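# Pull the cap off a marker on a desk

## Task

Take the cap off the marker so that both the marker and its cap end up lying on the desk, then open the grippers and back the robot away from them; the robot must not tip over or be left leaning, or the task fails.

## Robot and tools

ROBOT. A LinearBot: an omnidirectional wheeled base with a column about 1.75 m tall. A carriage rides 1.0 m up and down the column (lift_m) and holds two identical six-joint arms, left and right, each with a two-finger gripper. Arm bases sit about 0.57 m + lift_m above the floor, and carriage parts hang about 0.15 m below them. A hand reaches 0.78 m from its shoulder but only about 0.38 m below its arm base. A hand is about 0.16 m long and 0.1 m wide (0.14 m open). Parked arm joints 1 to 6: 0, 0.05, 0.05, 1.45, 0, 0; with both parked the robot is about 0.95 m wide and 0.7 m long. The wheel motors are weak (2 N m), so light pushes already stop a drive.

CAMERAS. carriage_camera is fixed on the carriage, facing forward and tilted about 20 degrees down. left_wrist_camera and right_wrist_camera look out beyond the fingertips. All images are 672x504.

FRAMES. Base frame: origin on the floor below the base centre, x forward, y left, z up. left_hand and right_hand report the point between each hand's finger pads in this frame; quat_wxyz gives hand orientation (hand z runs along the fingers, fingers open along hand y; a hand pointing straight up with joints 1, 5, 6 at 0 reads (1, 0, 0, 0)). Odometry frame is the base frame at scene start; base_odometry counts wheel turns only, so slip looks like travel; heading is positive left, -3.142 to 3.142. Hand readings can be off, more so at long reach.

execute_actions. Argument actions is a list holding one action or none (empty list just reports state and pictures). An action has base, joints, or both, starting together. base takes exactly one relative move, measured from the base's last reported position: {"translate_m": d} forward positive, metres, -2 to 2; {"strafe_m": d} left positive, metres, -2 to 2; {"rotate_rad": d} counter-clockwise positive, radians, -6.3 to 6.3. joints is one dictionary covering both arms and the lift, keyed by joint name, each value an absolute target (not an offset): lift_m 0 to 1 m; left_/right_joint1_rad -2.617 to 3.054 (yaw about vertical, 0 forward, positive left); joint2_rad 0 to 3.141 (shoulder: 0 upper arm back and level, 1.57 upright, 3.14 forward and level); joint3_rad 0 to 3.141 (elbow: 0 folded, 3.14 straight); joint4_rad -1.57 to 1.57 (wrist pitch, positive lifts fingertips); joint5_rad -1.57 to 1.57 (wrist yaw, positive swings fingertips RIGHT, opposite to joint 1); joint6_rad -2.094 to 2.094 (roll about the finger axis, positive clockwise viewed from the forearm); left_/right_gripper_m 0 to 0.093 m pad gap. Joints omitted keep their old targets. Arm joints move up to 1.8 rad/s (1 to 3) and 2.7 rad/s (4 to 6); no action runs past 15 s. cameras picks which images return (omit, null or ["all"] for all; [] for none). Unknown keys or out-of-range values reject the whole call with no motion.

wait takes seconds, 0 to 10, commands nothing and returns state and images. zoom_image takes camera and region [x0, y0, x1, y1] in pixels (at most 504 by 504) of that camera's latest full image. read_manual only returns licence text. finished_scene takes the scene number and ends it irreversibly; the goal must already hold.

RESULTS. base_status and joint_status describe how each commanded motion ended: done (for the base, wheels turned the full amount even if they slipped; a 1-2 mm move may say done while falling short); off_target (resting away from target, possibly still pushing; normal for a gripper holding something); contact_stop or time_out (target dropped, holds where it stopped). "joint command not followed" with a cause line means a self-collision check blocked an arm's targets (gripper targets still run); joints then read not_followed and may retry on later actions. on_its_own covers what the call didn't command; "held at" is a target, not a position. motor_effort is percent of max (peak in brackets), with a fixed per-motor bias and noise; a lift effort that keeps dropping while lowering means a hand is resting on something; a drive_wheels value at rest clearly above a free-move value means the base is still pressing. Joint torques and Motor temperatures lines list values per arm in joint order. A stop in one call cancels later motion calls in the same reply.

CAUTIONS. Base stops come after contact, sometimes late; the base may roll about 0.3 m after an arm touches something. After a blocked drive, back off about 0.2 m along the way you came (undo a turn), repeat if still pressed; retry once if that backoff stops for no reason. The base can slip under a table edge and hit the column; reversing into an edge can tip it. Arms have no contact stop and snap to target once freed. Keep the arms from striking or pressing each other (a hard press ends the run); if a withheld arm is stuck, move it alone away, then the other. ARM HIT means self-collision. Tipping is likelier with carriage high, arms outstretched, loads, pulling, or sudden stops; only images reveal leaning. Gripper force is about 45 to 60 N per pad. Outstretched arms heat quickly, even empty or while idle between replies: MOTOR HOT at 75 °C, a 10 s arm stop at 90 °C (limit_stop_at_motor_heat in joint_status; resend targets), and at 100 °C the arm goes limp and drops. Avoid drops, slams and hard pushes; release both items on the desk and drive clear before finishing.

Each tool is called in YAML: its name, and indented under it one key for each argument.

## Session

execute_actions:
  actions: []

Scene clock: 0.00 s.
Joint torques (N m, as the arm reports them, + toward a larger angle): no reading
Motor temperatures (°C, as the motors report them): left_arm=[24 31 28 26 24 25] | right_arm=[26 31 30 23 24 26]
base_odometry: x=+0.000 y=+0.000 heading=+0.000 (m, m, rad; odometry frame)
base_status: not commanded
joint_positions: lift_m=+0.303 left_joint1_rad=+0.007 left_joint2_rad=+0.035 left_joint3_rad=+0.057 left_joint4_rad=+1.421 left_joint5_rad=-0.008 left_joint6_rad=-0.030 left_gripper_m=+0.095 right_joint1_rad=+0.016 right_joint2_rad=+0.040 right_joint3_rad=+0.056 right_joint4_rad=+1.408 right_joint5_rad=-0.033 right_joint6_rad=-0.033 right_gripper_m=+0.094
joint_status: not commanded
motor_effort: lift_m=+30 drive_wheels=+2 (%)
left_hand: x=+0.2943 y=+0.3155 z=+1.3102 quat_wxyz=(+0.998, -0.005, +0.064, -0.011) (m; base frame)
right_hand: x=+0.2993 y=-0.3077 z=+1.3092 quat_wxyz=(+0.997, -0.018, +0.073, -0.007) (m; base frame)
pictures: carriage_camera, left_wrist_camera, right_wrist_camera
Images, in order (width x height): carriage_camera 672x504, left_wrist_camera 672x504, right_wrist_camera 672x504.

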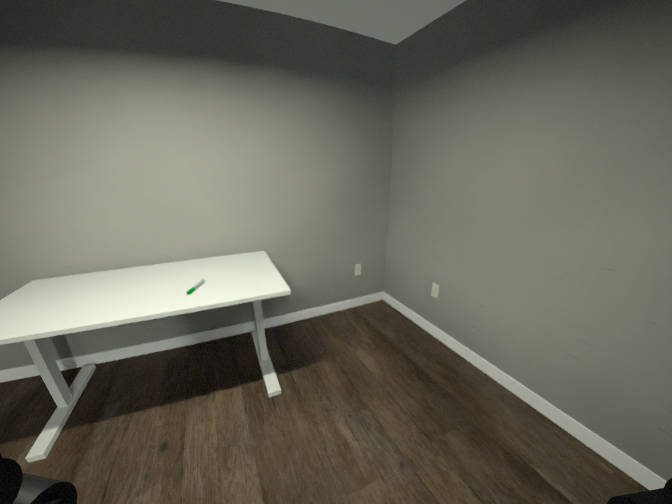

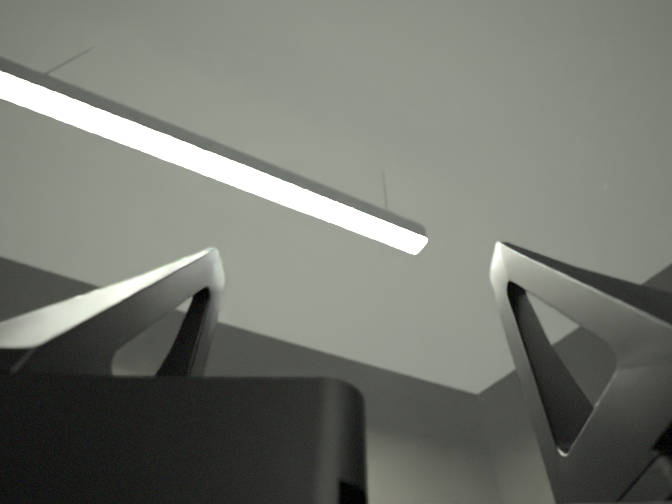

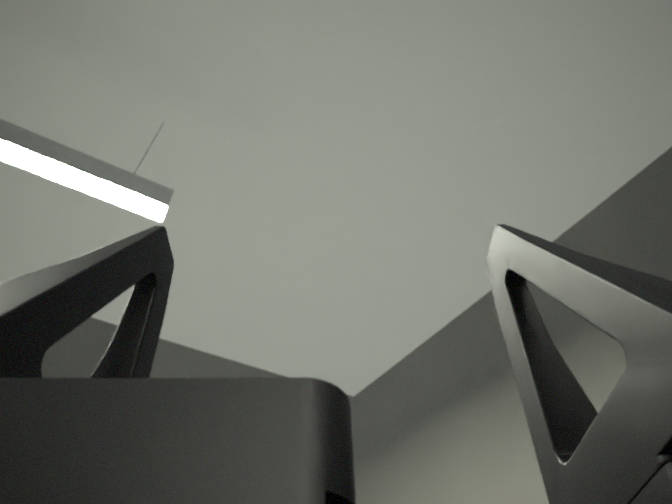

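execute_actions:
  actions:
    - {"base":{"rotate_rad":0.557},"joints":{"lift_m":0.38,"right_joint1_rad":0.5,"right_joint2_rad":2.48,"right_joint3_rad":1.61,"right_joint4_rad":-0.68,"right_joint5_rad":0,"right_joint6_rad":1.0,"left_joint1_rad":-0.2,"left_joint2_rad":2.4,"left_joint3_rad":1.45,"left_joint4_rad":0,"left_joint5_rad":0.62,"left_joint6_rad":-2.09}}
  cameras: ["carriage_camera"]

execute_actions:
  actions:
    - {"base":{"translate_m":0.9}}

Scene clock: 15.63 s.
Joint torques (N m, as the arm reports them, + toward a larger angle): left_arm=[ -1.04 -11.22   8.47   1.31   0.39  -0.12] | right_arm=[  0.23 -11.88   5.59   0.31  -0.01   0.09]
Motor temperatures (°C, as the motors report them): left_arm=[24 31 30 26 24 25] | right_arm=[26 31 31 24 24 26]
base_odometry: x=+0.000 y=+0.000 heading=+0.556 (m, m, rad; odometry frame)
base_status: done
joint_positions: lift_m=+0.380 left_joint1_rad=-0.195 left_joint2_rad=+2.386 left_joint3_rad=+1.448 left_joint4_rad=+0.007 left_joint5_rad=+0.613 left_joint6_rad=-2.085 left_gripper_m=+0.095 right_joint1_rad=+0.494 right_joint2_rad=+2.488 right_joint3_rad=+1.595 right_joint4_rad=-0.674 right_joint5_rad=-0.001 right_joint6_rad=+0.994 right_gripper_m=+0.094
joint_status: all done
motor_effort: lift_m=+31(37) drive_wheels=+14(34) (%)
left_hand: x=+0.7676 y=+0.1136 z=+0.9156 quat_wxyz=(-0.135, -0.678, +0.607, -0.392) (m; base frame)
right_hand: x=+0.6423 y=-0.1093 z=+0.8303 quat_wxyz=(+0.001, +0.247, +0.969, +0.002) (m; base frame)
pictures: carriage_camera
Images, in order (width x height): carriage_camera 672x504.

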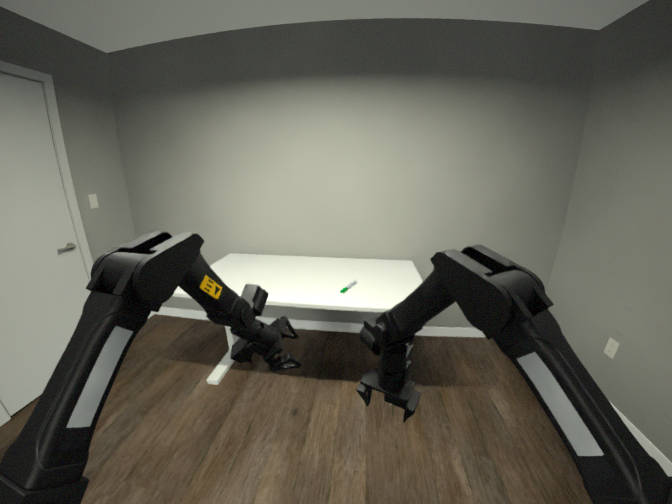

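Scene clock: 19.70 s.
Joint torques (N m, as the arm reports them, + toward a larger angle): left_arm=[ -1.03 -11.26   8.37   1.31   0.39  -0.12] | right_arm=[  0.23 -11.94   5.65   0.31  -0.01   0.09]
Motor temperatures (°C, as the motors report them): left_arm=[24 33 30 27 24 25] | right_arm=[26 34 31 24 24 26]
base_odometry: x=+0.764 y=+0.476 heading=+0.557 (m, m, rad; odometry frame)
base_status: done
joint_positions: lift_m=+0.380 left_joint1_rad=-0.195 left_joint2_rad=+2.386 left_joint3_rad=+1.448 left_joint4_rad=+0.007 left_joint5_rad=+0.613 left_joint6_rad=-2.085 left_gripper_m=+0.095 right_joint1_rad=+0.494 right_joint2_rad=+2.488 right_joint3_rad=+1.595 right_joint4_rad=-0.676 right_joint5_rad=-0.001 right_joint6_rad=+0.994 right_gripper_m=+0.094
joint_status: not commanded
motor_effort: lift_m=+31(31) drive_wheels=-6(40) (%)
left_hand: x=+0.7675 y=+0.1133 z=+0.9157 quat_wxyz=(-0.135, -0.678, +0.607, -0.392) (m; base frame)
right_hand: x=+0.6420 y=-0.1095 z=+0.8303 quat_wxyz=(+0.000, +0.247, +0.969, +0.001) (m; base frame)
pictures: carriage_camera, left_wrist_camera, right_wrist_camera
Images, in order (width x height): carriage_camera 672x504, left_wrist_camera 672x504, right_wrist_camera 672x504.

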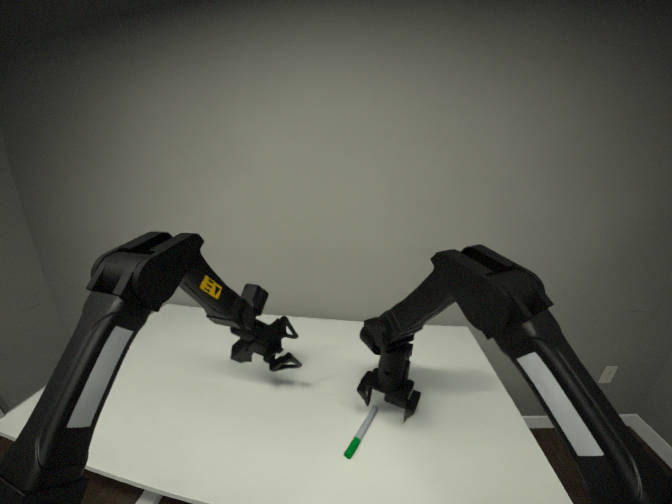

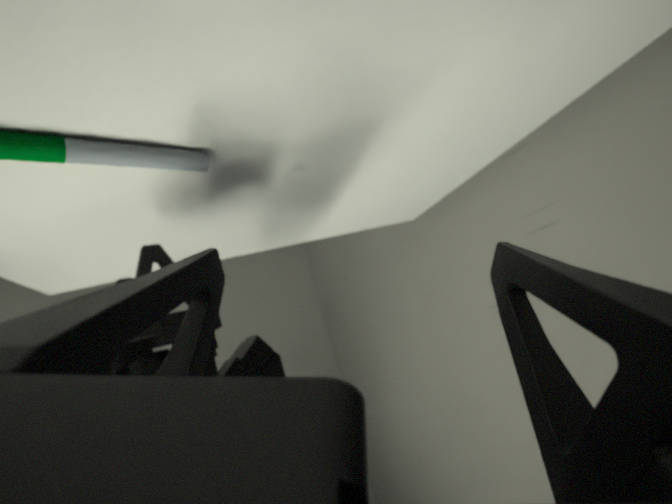

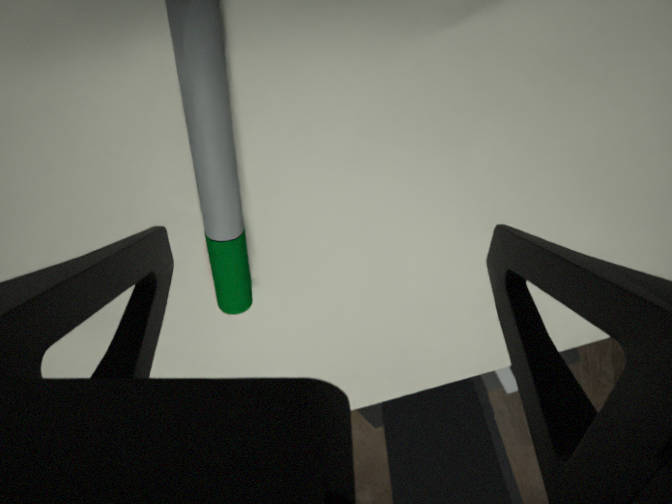

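execute_actions:
  actions:
    - {"base":{"translate_m":0.062},"joints":{"right_joint1_rad":0.59,"right_joint6_rad":1.09,"lift_m":0.33}}

Scene clock: 26.17 s.
Joint torques (N m, as the arm reports them, + toward a larger angle): left_arm=[ -0.92 -11.55   8.35   1.33   0.37  -0.12] | right_arm=[ -0.83 -12.1    5.59   0.34   0.01   0.09]
Motor temperatures (°C, as the motors report them): left_arm=[24 36 30 27 25 25] | right_arm=[26 37 32 23 24 26]
base_odometry: x=+0.816 y=+0.509 heading=+0.558 (m, m, rad; odometry frame)
base_status: done
joint_positions: lift_m=+0.330 left_joint1_rad=-0.196 left_joint2_rad=+2.391 left_joint3_rad=+1.448 left_joint4_rad=+0.003 left_joint5_rad=+0.615 left_joint6_rad=-2.086 left_gripper_m=+0.095 right_joint1_rad=+0.599 right_joint2_rad=+2.490 right_joint3_rad=+1.595 right_joint4_rad=-0.680 right_joint5_rad=-0.003 right_joint6_rad=+1.084 right_gripper_m=+0.094
joint_status: all done
motor_effort: lift_m=+31(31) drive_wheels=-10(29) (%)
left_hand: x=+0.7657 y=+0.1128 z=+0.8630 quat_wxyz=(-0.138, -0.679, +0.607, -0.389) (m; base frame)
right_hand: x=+0.6171 y=-0.0719 z=+0.7793 quat_wxyz=(-0.003, +0.240, +0.971, -0.001) (m; base frame)
pictures: carriage_camera, left_wrist_camera, right_wrist_camera
Images, in order (width x height): carriage_camera 672x504, left_wrist_camera 672x504, right_wrist_camera 672x504.

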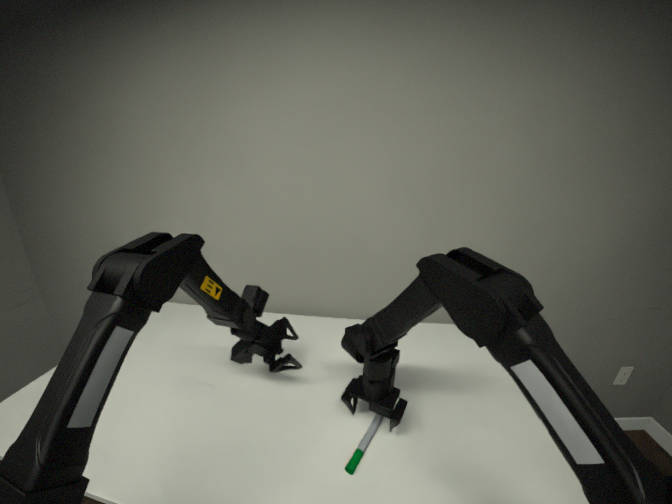

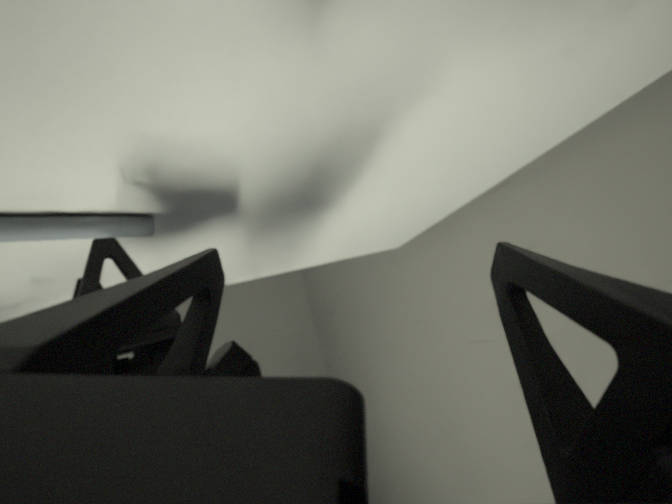

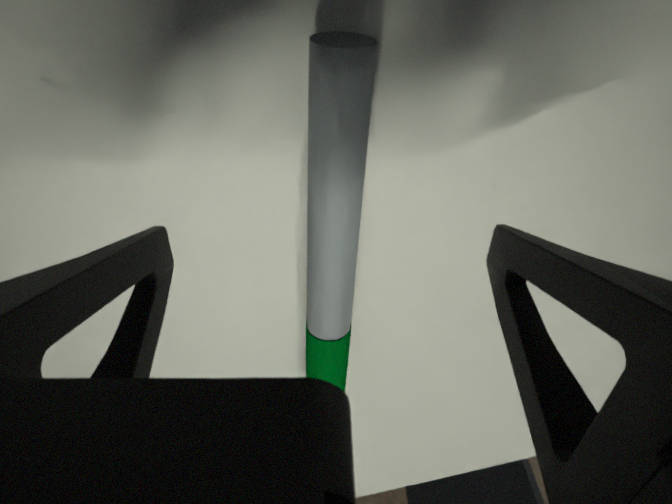

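execute_actions:
  actions:
    - {"joints":{"right_joint2_rad":2.57,"right_joint4_rad":-0.585,"right_joint6_rad":1.14}}
  cameras: ["right_wrist_camera"]

execute_actions:
  actions:
    - {"joints":{"right_gripper_m":0}}
  cameras: ["right_wrist_camera","left_wrist_camera"]

Scene clock: 33.97 s.
Joint torques (N m, as the arm reports them, + toward a larger angle): left_arm=[ -0.98 -11.49   8.21   1.3    0.37  -0.12] | right_arm=[ -0.83 -12.2    5.3    0.4    0.01   0.09]
Motor temperatures (°C, as the motors report them): left_arm=[24 40 31 28 25 25] | right_arm=[26 41 32 23 24 26]
base_odometry: x=+0.816 y=+0.509 heading=+0.558 (m, m, rad; odometry frame)
base_status: not commanded
joint_positions: lift_m=+0.330 left_joint1_rad=-0.196 left_joint2_rad=+2.391 left_joint3_rad=+1.448 left_joint4_rad=+0.003 left_joint5_rad=+0.615 left_joint6_rad=-2.086 left_gripper_m=+0.095 right_joint1_rad=+0.599 right_joint2_rad=+2.581 right_joint3_rad=+1.595 right_joint4_rad=-0.592 right_joint5_rad=-0.003 right_joint6_rad=+1.134 right_gripper_m=+0.094
joint_status: all done
motor_effort: lift_m=+30(30) drive_wheels=-9(7) (%)
left_hand: x=+0.7657 y=+0.1128 z=+0.8630 quat_wxyz=(-0.138, -0.679, +0.607, -0.389) (m; base frame)
right_hand: x=+0.6158 y=-0.0728 z=+0.7423 quat_wxyz=(-0.003, +0.264, +0.964, -0.002) (m; base frame)
pictures: right_wrist_camera
Images, in order (width x height): right_wrist_camera 672x504.

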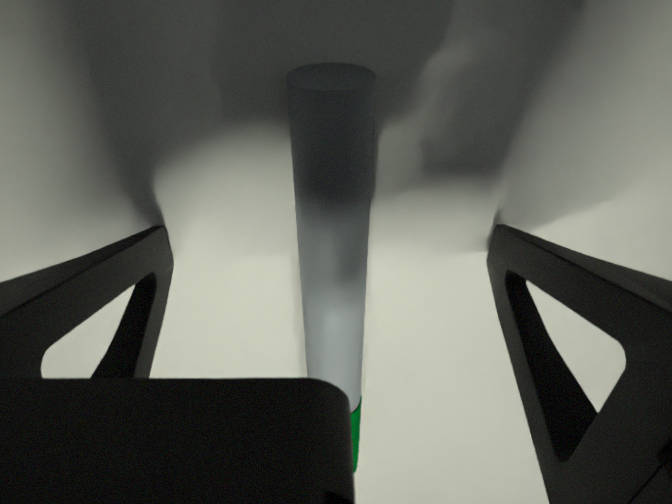

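Scene clock: 34.70 s.
Joint torques (N m, as the arm reports them, + toward a larger angle): left_arm=[ -0.94 -11.57   8.34   1.32   0.37  -0.12] | right_arm=[ -0.84 -12.3    5.26   0.4    0.01   0.09]
Motor temperatures (°C, as the motors report them): left_arm=[24 40 31 28 25 25] | right_arm=[26 41 32 23 24 26]
base_odometry: x=+0.816 y=+0.509 heading=+0.558 (m, m, rad; odometry frame)
base_status: not commanded
joint_positions: lift_m=+0.330 left_joint1_rad=-0.196 left_joint2_rad=+2.391 left_joint3_rad=+1.448 left_joint4_rad=+0.003 left_joint5_rad=+0.615 left_joint6_rad=-2.086 left_gripper_m=+0.095 right_joint1_rad=+0.599 right_joint2_rad=+2.581 right_joint3_rad=+1.595 right_joint4_rad=-0.592 right_joint5_rad=-0.003 right_joint6_rad=+1.135 right_gripper_m=+0.017
joint_status: right_gripper_m off_target (ended at +0.017, target +0.000)
motor_effort: lift_m=+30(30) drive_wheels=-6(5) (%)
left_hand: x=+0.7657 y=+0.1128 z=+0.8630 quat_wxyz=(-0.138, -0.679, +0.607, -0.389) (m; base frame)
right_hand: x=+0.6158 y=-0.0728 z=+0.7423 quat_wxyz=(-0.003, +0.265, +0.964, -0.002) (m; base frame)
pictures: left_wrist_camera, right_wrist_camera
Images, in order (width x height): left_wrist_camera 672x504, right_wrist_camera 672x504.

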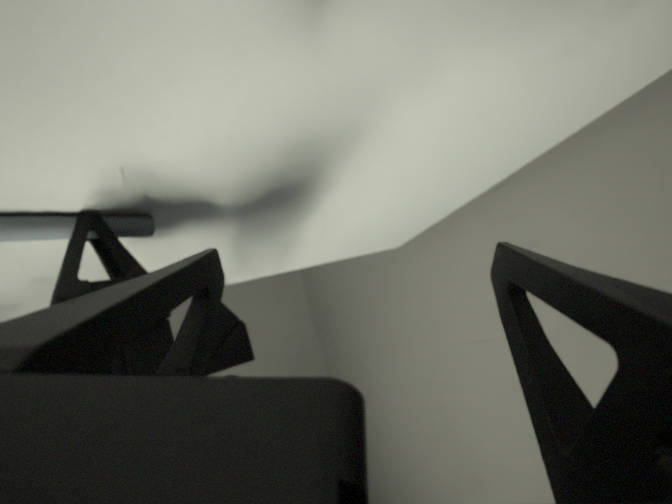

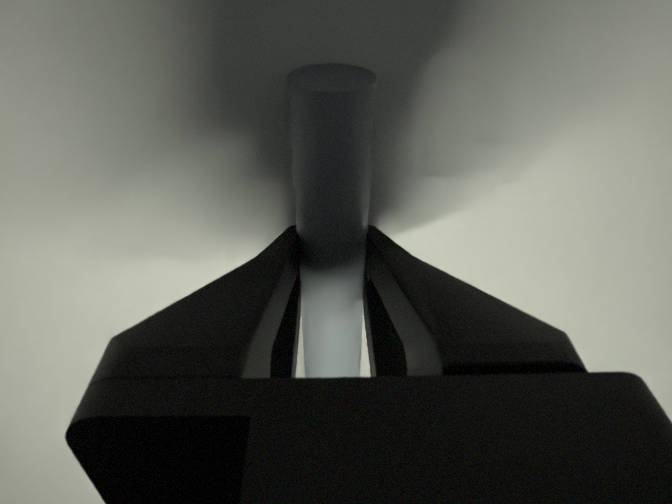

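execute_actions:
  actions:
    - {"joints":{"lift_m":0.37}}
  cameras: []

execute_actions:
  actions:
    - {"joints":{"right_joint1_rad":0.55,"right_joint6_rad":2.09,"left_joint1_rad":-0.38,"left_joint2_rad":2.66,"left_joint3_rad":1.46,"left_joint4_rad":0.08}}

Scene clock: 43.67 s.
Joint torques (N m, as the arm reports them, + toward a larger angle): left_arm=[ -0.85 -11.44   8.38   1.3    0.36  -0.12] | right_arm=[ -0.86 -11.79   5.36   0.4    0.     0.09]
Motor temperatures (°C, as the motors report them): left_arm=[24 43 31 29 25 25] | right_arm=[26 44 33 23 24 26]
base_odometry: x=+0.816 y=+0.509 heading=+0.558 (m, m, rad; odometry frame)
base_status: not commanded
joint_positions: lift_m=+0.370 left_joint1_rad=-0.196 left_joint2_rad=+2.388 left_joint3_rad=+1.448 left_joint4_rad=+0.008 left_joint5_rad=+0.616 left_joint6_rad=-2.086 left_gripper_m=+0.095 right_joint1_rad=+0.599 right_joint2_rad=+2.574 right_joint3_rad=+1.595 right_joint4_rad=-0.589 right_joint5_rad=-0.002 right_joint6_rad=+1.135 right_gripper_m=+0.017
joint_status: all done
motor_effort: lift_m=+29(35) drive_wheels=-8(4) (%)
left_hand: x=+0.7668 y=+0.1124 z=+0.9051 quat_wxyz=(-0.137, -0.677, +0.607, -0.392) (m; base frame)
right_hand: x=+0.6180 y=-0.0713 z=+0.7853 quat_wxyz=(+0.000, +0.265, +0.964, +0.002) (m; base frame)
pictures: none
No camera images: the call's "cameras" was empty. Leave "cameras" out to get every camera's image.

Scene clock: 45.07 s.
Joint torques (N m, as the arm reports them, + toward a larger angle): left_arm=[ -0.47 -12.5    6.27   1.03   0.36  -0.13] | right_arm=[ -0.2  -11.71   5.24   0.3    0.     0.08]
Motor temperatures (°C, as the motors report them): left_arm=[24 43 31 29 25 25] | right_arm=[26 45 33 23 24 26]
base_odometry: x=+0.816 y=+0.509 heading=+0.558 (m, m, rad; odometry frame)
base_status: not commanded
joint_positions: lift_m=+0.370 left_joint1_rad=-0.383 left_joint2_rad=+2.664 left_joint3_rad=+1.461 left_joint4_rad=+0.078 left_joint5_rad=+0.620 left_joint6_rad=-2.086 left_gripper_m=+0.095 right_joint1_rad=+0.550 right_joint2_rad=+2.574 right_joint3_rad=+1.595 right_joint4_rad=-0.589 right_joint5_rad=-0.002 right_joint6_rad=+2.084 right_gripper_m=+0.017
joint_status: all done
motor_effort: lift_m=+30(30) drive_wheels=-8(8) (%)
left_hand: x=+0.6810 y=+0.0380 z=+0.7800 quat_wxyz=(-0.211, -0.654, +0.663, -0.297) (m; base frame)
right_hand: x=+0.6294 y=-0.0889 z=+0.7852 quat_wxyz=(-0.001, +0.694, +0.720, +0.002) (m; base frame)
pictures: carriage_camera, left_wrist_camera, right_wrist_camera
Images, in order (width x height): carriage_camera 672x504, left_wrist_camera 672x504, right_wrist_camera 672x504.

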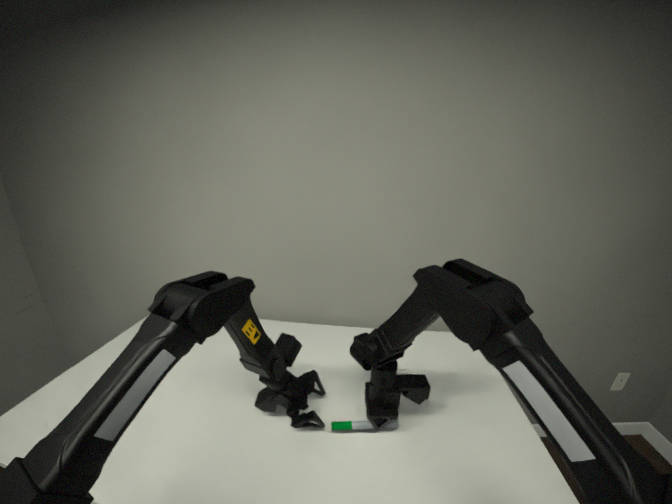

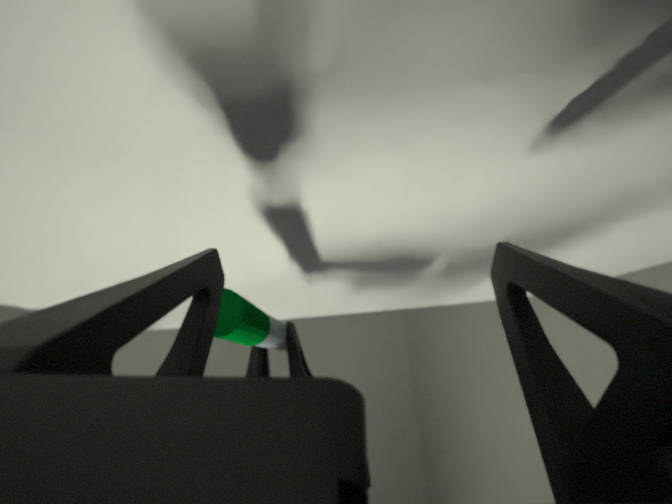

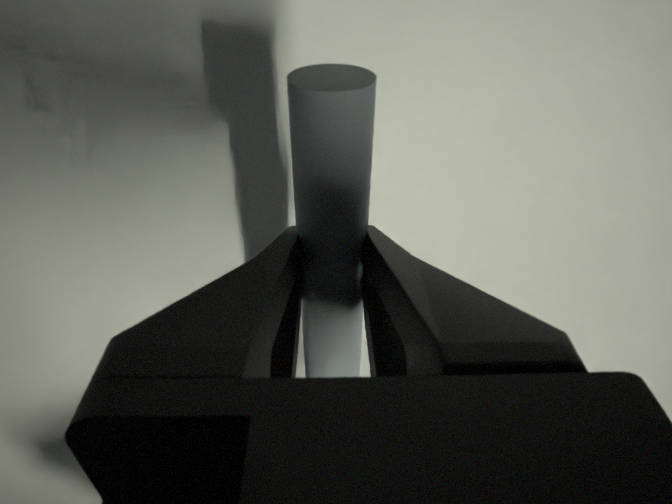

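execute_actions:
  actions:
    - {"joints":{"left_joint2_rad":2.6,"left_joint3_rad":1.36}}
  cameras: []

execute_actions:
  actions:
    - {"joints":{"left_joint1_rad":-0.5}}

Scene clock: 50.27 s.
Joint torques (N m, as the arm reports them, + toward a larger angle): left_arm=[ -0.46 -12.03   4.07   0.99   0.36  -0.13] | right_arm=[ -0.2  -11.67   5.24   0.3    0.     0.08]
Motor temperatures (°C, as the motors report them): left_arm=[24 45 31 29 25 25] | right_arm=[26 46 33 23 24 26]
base_odometry: x=+0.816 y=+0.509 heading=+0.558 (m, m, rad; odometry frame)
base_status: not commanded
joint_positions: lift_m=+0.370 left_joint1_rad=-0.383 left_joint2_rad=+2.603 left_joint3_rad=+1.381 left_joint4_rad=+0.078 left_joint5_rad=+0.620 left_joint6_rad=-2.086 left_gripper_m=+0.095 right_joint1_rad=+0.550 right_joint2_rad=+2.574 right_joint3_rad=+1.595 right_joint4_rad=-0.589 right_joint5_rad=-0.002 right_joint6_rad=+2.084 right_gripper_m=+0.017
joint_status: all done
motor_effort: lift_m=+30(30) drive_wheels=-6(5) (%)
left_hand: x=+0.6667 y=+0.0437 z=+0.7898 quat_wxyz=(-0.215, -0.658, +0.662, -0.289) (m; base frame)
right_hand: x=+0.6294 y=-0.0889 z=+0.7852 quat_wxyz=(-0.001, +0.694, +0.720, +0.002) (m; base frame)
pictures: none
No camera images: the call's "cameras" was empty. Leave "cameras" out to get every camera's image.

Scene clock: 51.13 s.
Joint torques (N m, as the arm reports them, + toward a larger angle): left_arm=[ -0.28 -12.07   4.08   1.01   0.34  -0.13] | right_arm=[ -0.2  -11.69   5.22   0.3    0.     0.08]
Motor temperatures (°C, as the motors report them): left_arm=[24 45 31 29 25 25] | right_arm=[26 46 33 23 24 26]
base_odometry: x=+0.816 y=+0.509 heading=+0.558 (m, m, rad; odometry frame)
base_status: not commanded
joint_positions: lift_m=+0.370 left_joint1_rad=-0.505 left_joint2_rad=+2.603 left_joint3_rad=+1.381 left_joint4_rad=+0.078 left_joint5_rad=+0.622 left_joint6_rad=-2.086 left_gripper_m=+0.095 right_joint1_rad=+0.550 right_joint2_rad=+2.574 right_joint3_rad=+1.595 right_joint4_rad=-0.589 right_joint5_rad=-0.002 right_joint6_rad=+2.084 right_gripper_m=+0.017
joint_status: all done
motor_effort: lift_m=+30(31) drive_wheels=-6(6) (%)
left_hand: x=+0.6305 y=-0.0037 z=+0.7900 quat_wxyz=(-0.233, -0.616, +0.701, -0.275) (m; base frame)
right_hand: x=+0.6294 y=-0.0889 z=+0.7852 quat_wxyz=(-0.001, +0.694, +0.720, +0.002) (m; base frame)
pictures: carriage_camera, left_wrist_camera, right_wrist_camera
Images, in order (width x height): carriage_camera 672x504, left_wrist_camera 672x504, right_wrist_camera 672x504.

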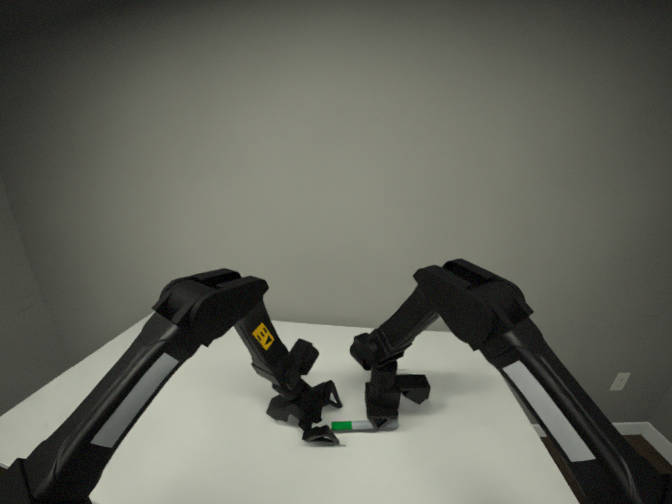

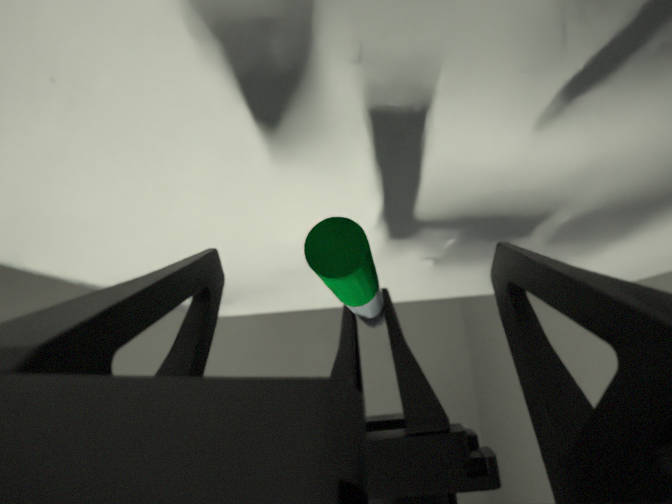

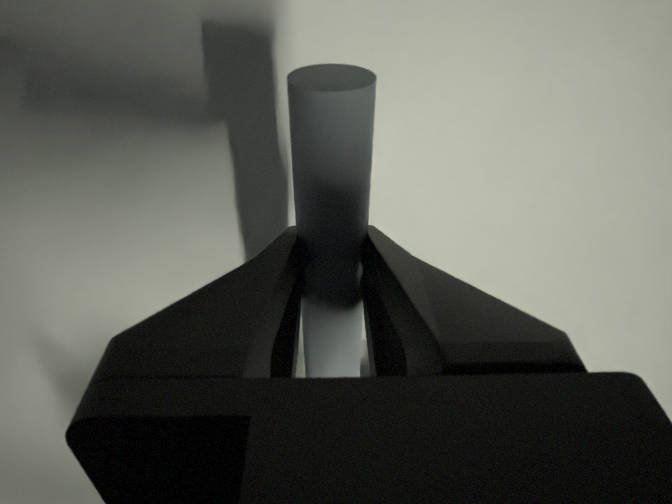

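execute_actions:
  actions:
    - {"joints":{"left_joint2_rad":2.635,"left_joint1_rad":-0.52,"left_joint4_rad":0.11,"left_gripper_m":0.04}}
  cameras: ["left_wrist_camera"]

execute_actions:
  actions:
    - {"joints":{"left_gripper_m":0}}
  cameras: ["left_wrist_camera","carriage_camera"]

Scene clock: 58.77 s.
Joint torques (N m, as the arm reports them, + toward a larger angle): left_arm=[-1.08 -9.67  4.04  1.14  0.33 -0.13] | right_arm=[ -0.22 -11.73   5.24   0.31   0.     0.08]
Motor temperatures (°C, as the motors report them): left_arm=[24 47 31 29 25 25] | right_arm=[26 48 33 23 24 26]
base_odometry: x=+0.816 y=+0.509 heading=+0.558 (m, m, rad; odometry frame)
base_status: not commanded
joint_positions: lift_m=+0.370 left_joint1_rad=-0.514 left_joint2_rad=+2.603 left_joint3_rad=+1.381 left_joint4_rad=+0.101 left_joint5_rad=+0.622 left_joint6_rad=-2.086 left_gripper_m=+0.040 right_joint1_rad=+0.550 right_joint2_rad=+2.574 right_joint3_rad=+1.595 right_joint4_rad=-0.589 right_joint5_rad=-0.002 right_joint6_rad=+2.084 right_gripper_m=+0.017
joint_status: all done
motor_effort: lift_m=+30(30) drive_wheels=-3(6) (%)
left_hand: x=+0.6316 y=-0.0089 z=+0.7920 quat_wxyz=(-0.230, -0.609, +0.704, -0.284) (m; base frame)
right_hand: x=+0.6294 y=-0.0889 z=+0.7852 quat_wxyz=(-0.001, +0.694, +0.720, +0.002) (m; base frame)
pictures: left_wrist_camera
Images, in order (width x height): left_wrist_camera 672x504.

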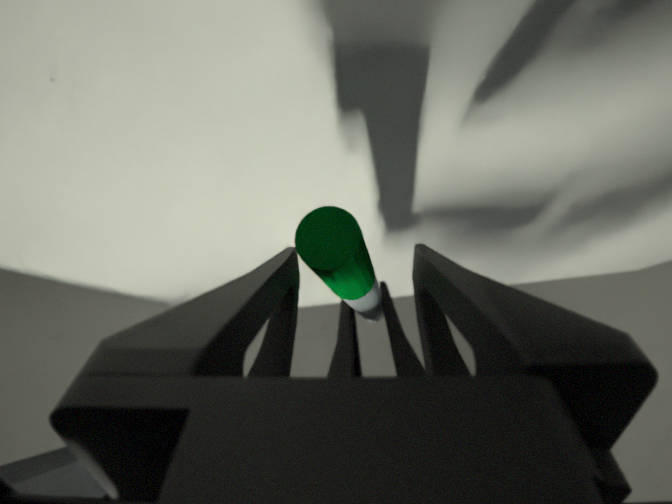

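Scene clock: 59.33 s.
Joint torques (N m, as the arm reports them, + toward a larger angle): left_arm=[-1.19 -9.82  4.06  1.11  0.32 -0.13] | right_arm=[ -0.19 -11.67   5.25   0.31  -0.06   0.04]
Motor temperatures (°C, as the motors report them): left_arm=[24 47 31 29 25 25] | right_arm=[26 48 33 23 24 26]
base_odometry: x=+0.816 y=+0.509 heading=+0.558 (m, m, rad; odometry frame)
base_status: not commanded
joint_positions: lift_m=+0.370 left_joint1_rad=-0.514 left_joint2_rad=+2.605 left_joint3_rad=+1.381 left_joint4_rad=+0.100 left_joint5_rad=+0.622 left_joint6_rad=-2.086 left_gripper_m=+0.018 right_joint1_rad=+0.550 right_joint2_rad=+2.574 right_joint3_rad=+1.595 right_joint4_rad=-0.588 right_joint5_rad=+0.005 right_joint6_rad=+2.088 right_gripper_m=+0.017
joint_status: left_gripper_m off_target (ended at +0.018, target +0.000)
motor_effort: lift_m=+31(30) drive_wheels=-5(6) (%)
left_hand: x=+0.6309 y=-0.0086 z=+0.7909 quat_wxyz=(-0.231, -0.609, +0.704, -0.283) (m; base frame)
right_hand: x=+0.6303 y=-0.0900 z=+0.7852 quat_wxyz=(+0.003, +0.696, +0.719, +0.001) (m; base frame)
pictures: carriage_camera, left_wrist_camera
Images, in order (width x height): carriage_camera 672x504, left_wrist_camera 672x504.

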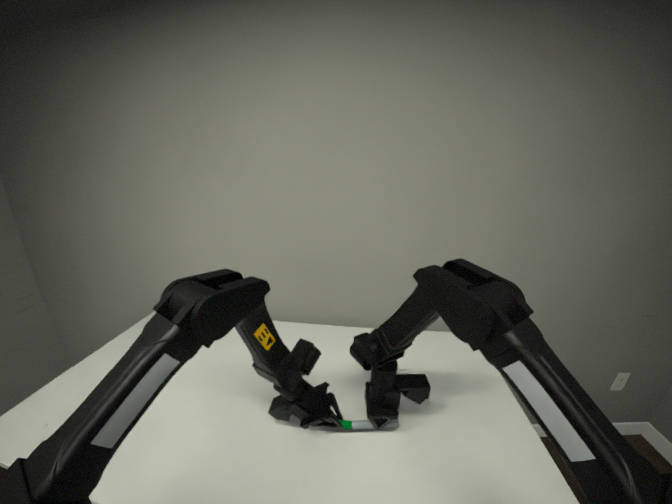

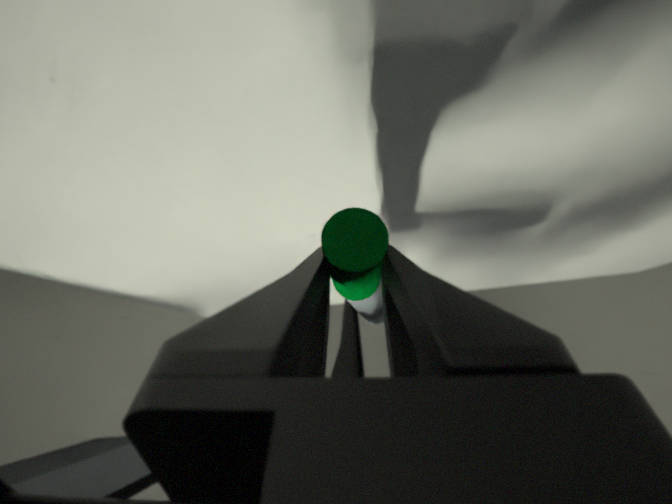

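The grip is shallow, so I'm regripping lower.

execute_actions:
  actions:
    - {"joints":{"left_joint2_rad":2.655,"left_gripper_m":0.045}}
  cameras: ["left_wrist_camera"]

execute_actions:
  actions:
    - {"joints":{"left_gripper_m":0}}
  cameras: ["left_wrist_camera"]

Scene clock: 64.40 s.
Joint torques (N m, as the arm reports them, + toward a larger angle): left_arm=[ -1.11 -10.08   3.92   1.03   0.32  -0.13] | right_arm=[ -0.24 -11.63   5.21   0.29  -0.05   0.05]
Motor temperatures (°C, as the motors report them): left_arm=[24 48 31 29 25 25] | right_arm=[26 49 33 23 24 26]
base_odometry: x=+0.816 y=+0.509 heading=+0.558 (m, m, rad; odometry frame)
base_status: not commanded
joint_positions: lift_m=+0.370 left_joint1_rad=-0.514 left_joint2_rad=+2.628 left_joint3_rad=+1.381 left_joint4_rad=+0.105 left_joint5_rad=+0.623 left_joint6_rad=-2.086 left_gripper_m=+0.045 right_joint1_rad=+0.550 right_joint2_rad=+2.574 right_joint3_rad=+1.595 right_joint4_rad=-0.588 right_joint5_rad=+0.005 right_joint6_rad=+2.088 right_gripper_m=+0.017
joint_status: all done
motor_effort: lift_m=+30(30) drive_wheels=-2(5) (%)
left_hand: x=+0.6262 y=-0.0061 z=+0.7811 quat_wxyz=(-0.234, -0.612, +0.703, -0.275) (m; base frame)
right_hand: x=+0.6303 y=-0.0900 z=+0.7852 quat_wxyz=(+0.003, +0.696, +0.719, +0.001) (m; base frame)
pictures: left_wrist_camera
Images, in order (width x height): left_wrist_camera 672x504.

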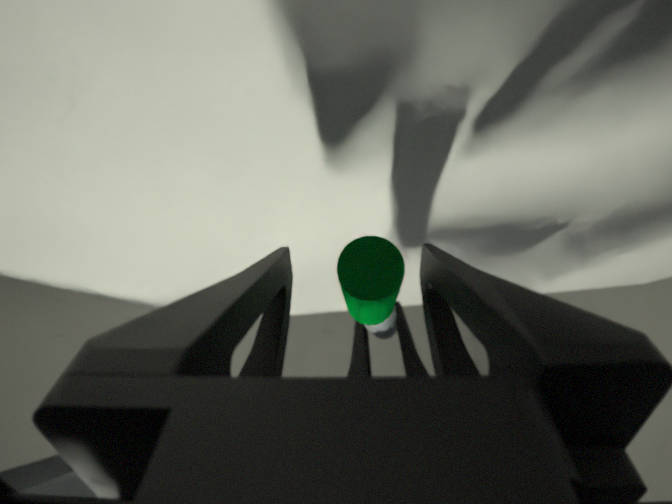

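Scene clock: 65.00 s.
Joint torques (N m, as the arm reports them, + toward a larger angle): left_arm=[ -1.1  -10.03   3.95   1.     0.37  -0.12] | right_arm=[ -0.19 -11.69   5.22   0.34  -0.04   0.07]
Motor temperatures (°C, as the motors report them): left_arm=[24 48 31 29 25 25] | right_arm=[26 49 33 23 24 26]
base_odometry: x=+0.816 y=+0.509 heading=+0.558 (m, m, rad; odometry frame)
base_status: not commanded
joint_positions: lift_m=+0.370 left_joint1_rad=-0.514 left_joint2_rad=+2.628 left_joint3_rad=+1.381 left_joint4_rad=+0.109 left_joint5_rad=+0.619 left_joint6_rad=-2.087 left_gripper_m=+0.019 right_joint1_rad=+0.550 right_joint2_rad=+2.574 right_joint3_rad=+1.595 right_joint4_rad=-0.595 right_joint5_rad=+0.002 right_joint6_rad=+2.086 right_gripper_m=+0.017
joint_status: left_gripper_m off_target (ended at +0.019, target +0.000)
motor_effort: lift_m=+30(30) drive_wheels=-4(3) (%)
left_hand: x=+0.6273 y=-0.0061 z=+0.7810 quat_wxyz=(-0.232, -0.612, +0.703, -0.276) (m; base frame)
right_hand: x=+0.6287 y=-0.0905 z=+0.7852 quat_wxyz=(+0.001, +0.695, +0.719, -0.002) (m; base frame)
pictures: left_wrist_camera
Images, in order (width x height): left_wrist_camera 672x504.

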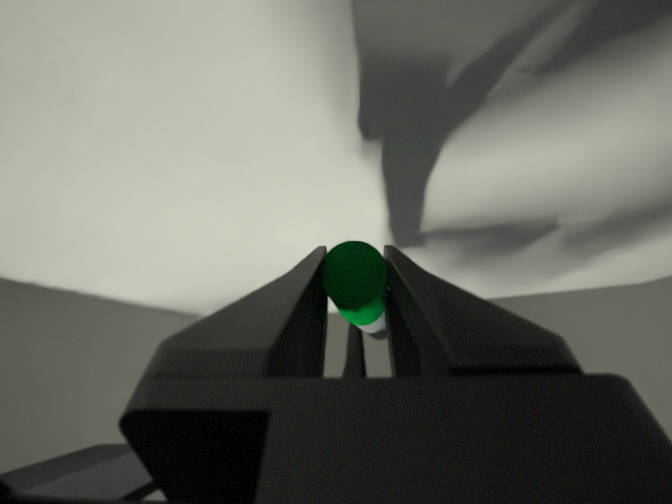

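execute_actions:
  actions:
    - {"joints":{"left_joint2_rad":2.64,"left_joint1_rad":-0.42,"left_joint6_rad":-2.02,"right_joint1_rad":0.42,"right_joint6_rad":1.98}}
  cameras: ["carriage_camera"]

execute_actions:
  actions:
    - {"joints":{"lift_m":0.329}}

Scene clock: 71.43 s.
Joint torques (N m, as the arm reports them, + toward a larger angle): left_arm=[ -1.13 -11.09   3.92   0.99   0.3   -0.07] | right_arm=[  0.57 -11.68   5.23   0.32  -0.02  -0.03]
Motor temperatures (°C, as the motors report them): left_arm=[24 48 30 29 25 25] | right_arm=[26 50 33 23 24 26]
base_odometry: x=+0.816 y=+0.509 heading=+0.558 (m, m, rad; odometry frame)
base_status: not commanded
joint_positions: lift_m=+0.370 left_joint1_rad=-0.413 left_joint2_rad=+2.628 left_joint3_rad=+1.381 left_joint4_rad=+0.111 left_joint5_rad=+0.623 left_joint6_rad=-2.024 left_gripper_m=+0.019 right_joint1_rad=+0.410 right_joint2_rad=+2.574 right_joint3_rad=+1.595 right_joint4_rad=-0.588 right_joint5_rad=+0.001 right_joint6_rad=+1.986 right_gripper_m=+0.017
joint_status: all done
motor_effort: lift_m=+30(30) drive_wheels=-6(6) (%)
left_hand: x=+0.6575 y=+0.0315 z=+0.7816 quat_wxyz=(-0.210, -0.624, +0.692, -0.296) (m; base frame)
right_hand: x=+0.6574 y=-0.1425 z=+0.7852 quat_wxyz=(+0.001, +0.709, +0.706, +0.002) (m; base frame)
pictures: carriage_camera
Images, in order (width x height): carriage_camera 672x504.

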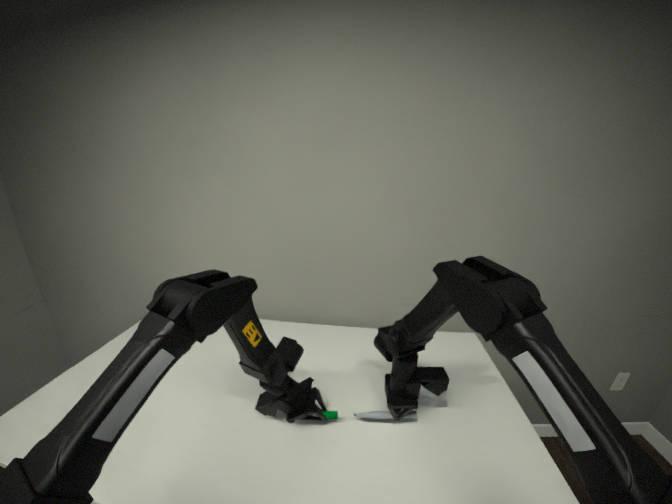

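Scene clock: 72.13 s.
Joint torques (N m, as the arm reports them, + toward a larger angle): left_arm=[ -1.19 -10.82   4.18   0.89   0.01  -0.07] | right_arm=[  0.53 -12.01   5.17   0.29  -0.01  -0.02]
Motor temperatures (°C, as the motors report them): left_arm=[24 48 30 29 25 25] | right_arm=[26 50 33 23 24 26]
base_odometry: x=+0.816 y=+0.509 heading=+0.558 (m, m, rad; odometry frame)
base_status: not commanded
joint_positions: lift_m=+0.329 left_joint1_rad=-0.413 left_joint2_rad=+2.625 left_joint3_rad=+1.378 left_joint4_rad=+0.127 left_joint5_rad=+0.654 left_joint6_rad=-2.024 left_gripper_m=+0.019 right_joint1_rad=+0.410 right_joint2_rad=+2.578 right_joint3_rad=+1.595 right_joint4_rad=-0.588 right_joint5_rad=-0.001 right_joint6_rad=+1.985 right_gripper_m=+0.017
joint_status: all done
motor_effort: lift_m=+29(31) drive_wheels=+10(6) (%)
left_hand: x=+0.6573 y=+0.0270 z=+0.7459 quat_wxyz=(-0.221, -0.616, +0.691, -0.307) (m; base frame)
right_hand: x=+0.6562 y=-0.1428 z=+0.7425 quat_wxyz=(+0.000, +0.708, +0.706, +0.000) (m; base frame)
pictures: carriage_camera, left_wrist_camera, right_wrist_camera
Images, in order (width x height): carriage_camera 672x504, left_wrist_camera 672x504, right_wrist_camera 672x504.

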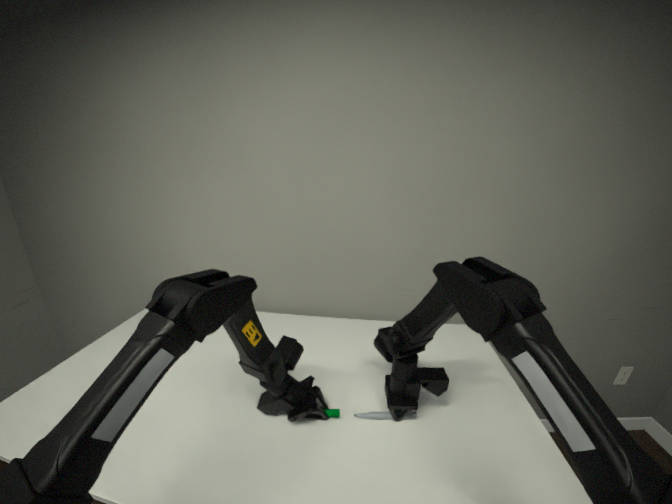

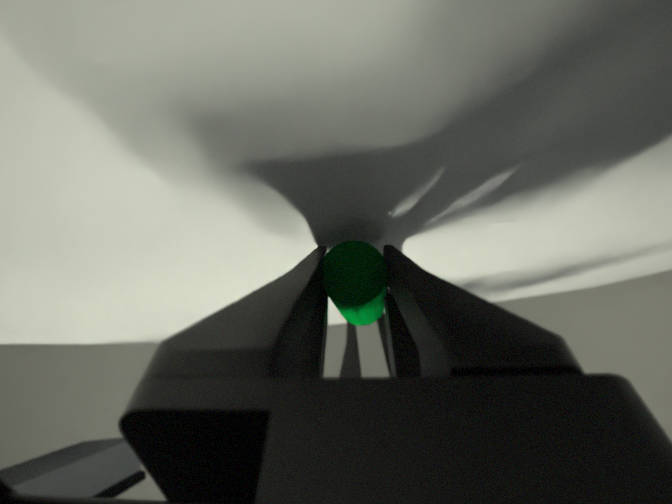

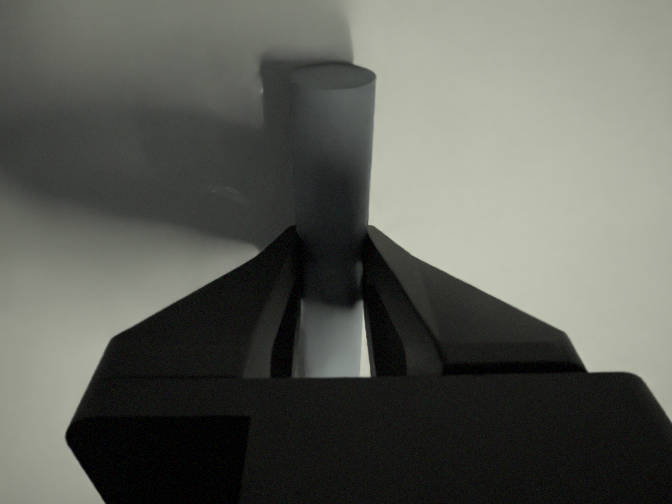

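execute_actions:
  actions:
    - {"joints":{"left_gripper_m":0.045,"right_gripper_m":0.045}}
  cameras: []

execute_actions:
  actions:
    - {"joints":{"lift_m":0.4}}
  cameras: []

execute_actions:
  actions:
    - {"base":{"translate_m":-0.3},"joints":{"left_joint1_rad":0,"right_joint1_rad":0,"left_joint2_rad":0.6,"right_joint2_rad":0.6,"left_joint3_rad":0.5,"right_joint3_rad":0.5}}
  cameras: ["carriage_camera"]

Scene clock: 79.73 s.
Joint torques (N m, as the arm reports them, + toward a larger angle): left_arm=[ -1.2  -10.85   4.29   0.74   0.    -0.06] | right_arm=[  0.54 -12.06   5.21   0.29  -0.01  -0.02]
Motor temperatures (°C, as the motors report them): left_arm=[24 49 30 29 25 25] | right_arm=[26 52 34 23 24 26]
base_odometry: x=+0.816 y=+0.509 heading=+0.558 (m, m, rad; odometry frame)
base_status: not commanded
joint_positions: lift_m=+0.329 left_joint1_rad=-0.413 left_joint2_rad=+2.625 left_joint3_rad=+1.378 left_joint4_rad=+0.144 left_joint5_rad=+0.654 left_joint6_rad=-2.024 left_gripper_m=+0.045 right_joint1_rad=+0.410 right_joint2_rad=+2.578 right_joint3_rad=+1.595 right_joint4_rad=-0.588 right_joint5_rad=-0.001 right_joint6_rad=+1.985 right_gripper_m=+0.045
joint_status: all done
motor_effort: lift_m=+29(29) drive_wheels=+6(5) (%)
left_hand: x=+0.6602 y=+0.0256 z=+0.7476 quat_wxyz=(-0.218, -0.613, +0.692, -0.314) (m; base frame)
right_hand: x=+0.6562 y=-0.1428 z=+0.7425 quat_wxyz=(+0.000, +0.708, +0.706, +0.000) (m; base frame)
pictures: none
No camera images: the call's "cameras" was empty. Leave "cameras" out to get every camera's image.

Scene clock: 80.70 s.
Joint torques (N m, as the arm reports them, + toward a larger angle): left_arm=[ -1.26 -11.01   4.22   0.87   0.23  -0.06] | right_arm=[  0.61 -11.76   5.24   0.3   -0.01  -0.02]
Motor temperatures (°C, as the motors report them): left_arm=[24 49 30 29 25 25] | right_arm=[26 52 34 23 24 26]
base_odometry: x=+0.816 y=+0.509 heading=+0.558 (m, m, rad; odometry frame)
base_status: not commanded
joint_positions: lift_m=+0.400 left_joint1_rad=-0.413 left_joint2_rad=+2.627 left_joint3_rad=+1.378 left_joint4_rad=+0.126 left_joint5_rad=+0.631 left_joint6_rad=-2.024 left_gripper_m=+0.045 right_joint1_rad=+0.410 right_joint2_rad=+2.574 right_joint3_rad=+1.595 right_joint4_rad=-0.587 right_joint5_rad=-0.001 right_joint6_rad=+1.985 right_gripper_m=+0.045
joint_status: all done
motor_effort: lift_m=+29(36) drive_wheels=+11(8) (%)
left_hand: x=+0.6587 y=+0.0298 z=+0.8135 quat_wxyz=(-0.211, -0.621, +0.692, -0.302) (m; base frame)
right_hand: x=+0.6576 y=-0.1422 z=+0.8151 quat_wxyz=(+0.001, +0.708, +0.706, +0.002) (m; base frame)
pictures: none
No camera images: the call's "cameras" was empty. Leave "cameras" out to get every camera's image.

Scene clock: 83.27 s.
Joint torques (N m, as the arm reports them, + toward a larger angle): left_arm=[-1.01 -0.39  8.64  1.97  0.05 -0.01] | right_arm=[ 0.17 -0.18  5.7   2.02 -0.04 -0.07]
Motor temperatures (°C, as the motors report them): left_arm=[24 48 30 29 25 25] | right_arm=[26 51 34 24 24 26]
base_odometry: x=+0.562 y=+0.350 heading=+0.559 (m, m, rad; odometry frame)
base_status: done
joint_positions: lift_m=+0.400 left_joint1_rad=+0.005 left_joint2_rad=+0.612 left_joint3_rad=+0.521 left_joint4_rad=+0.125 left_joint5_rad=+0.621 left_joint6_rad=-2.024 left_gripper_m=+0.045 right_joint1_rad=-0.005 right_joint2_rad=+0.606 right_joint3_rad=+0.515 right_joint4_rad=-0.587 right_joint5_rad=+0.002 right_joint6_rad=+1.985 right_gripper_m=+0.045
joint_status: all done
motor_effort: lift_m=+30(30) drive_wheels=-11(35) (%)
left_hand: x=+0.5308 y=+0.2152 z=+1.2850 quat_wxyz=(+0.184, -0.446, +0.536, -0.692) (m; base frame)
right_hand: x=+0.5071 y=-0.3156 z=+1.1225 quat_wxyz=(+0.238, +0.757, +0.491, +0.360) (m; base frame)
pictures: carriage_camera
Images, in order (width x height): carriage_camera 672x504.

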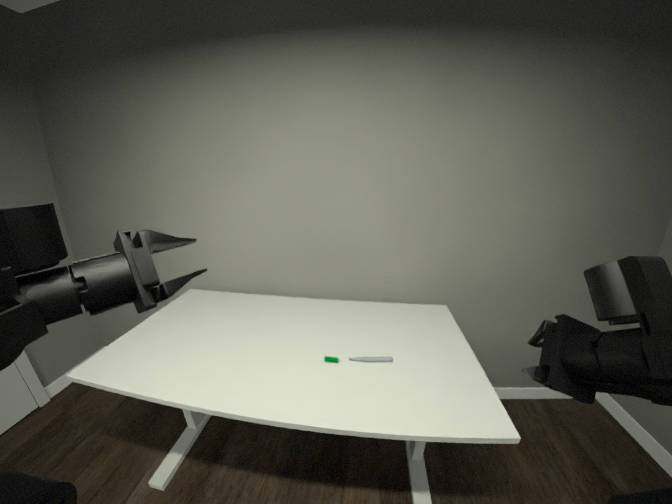

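finished_scene:
  scene: 2

The scene is finished: the task was done.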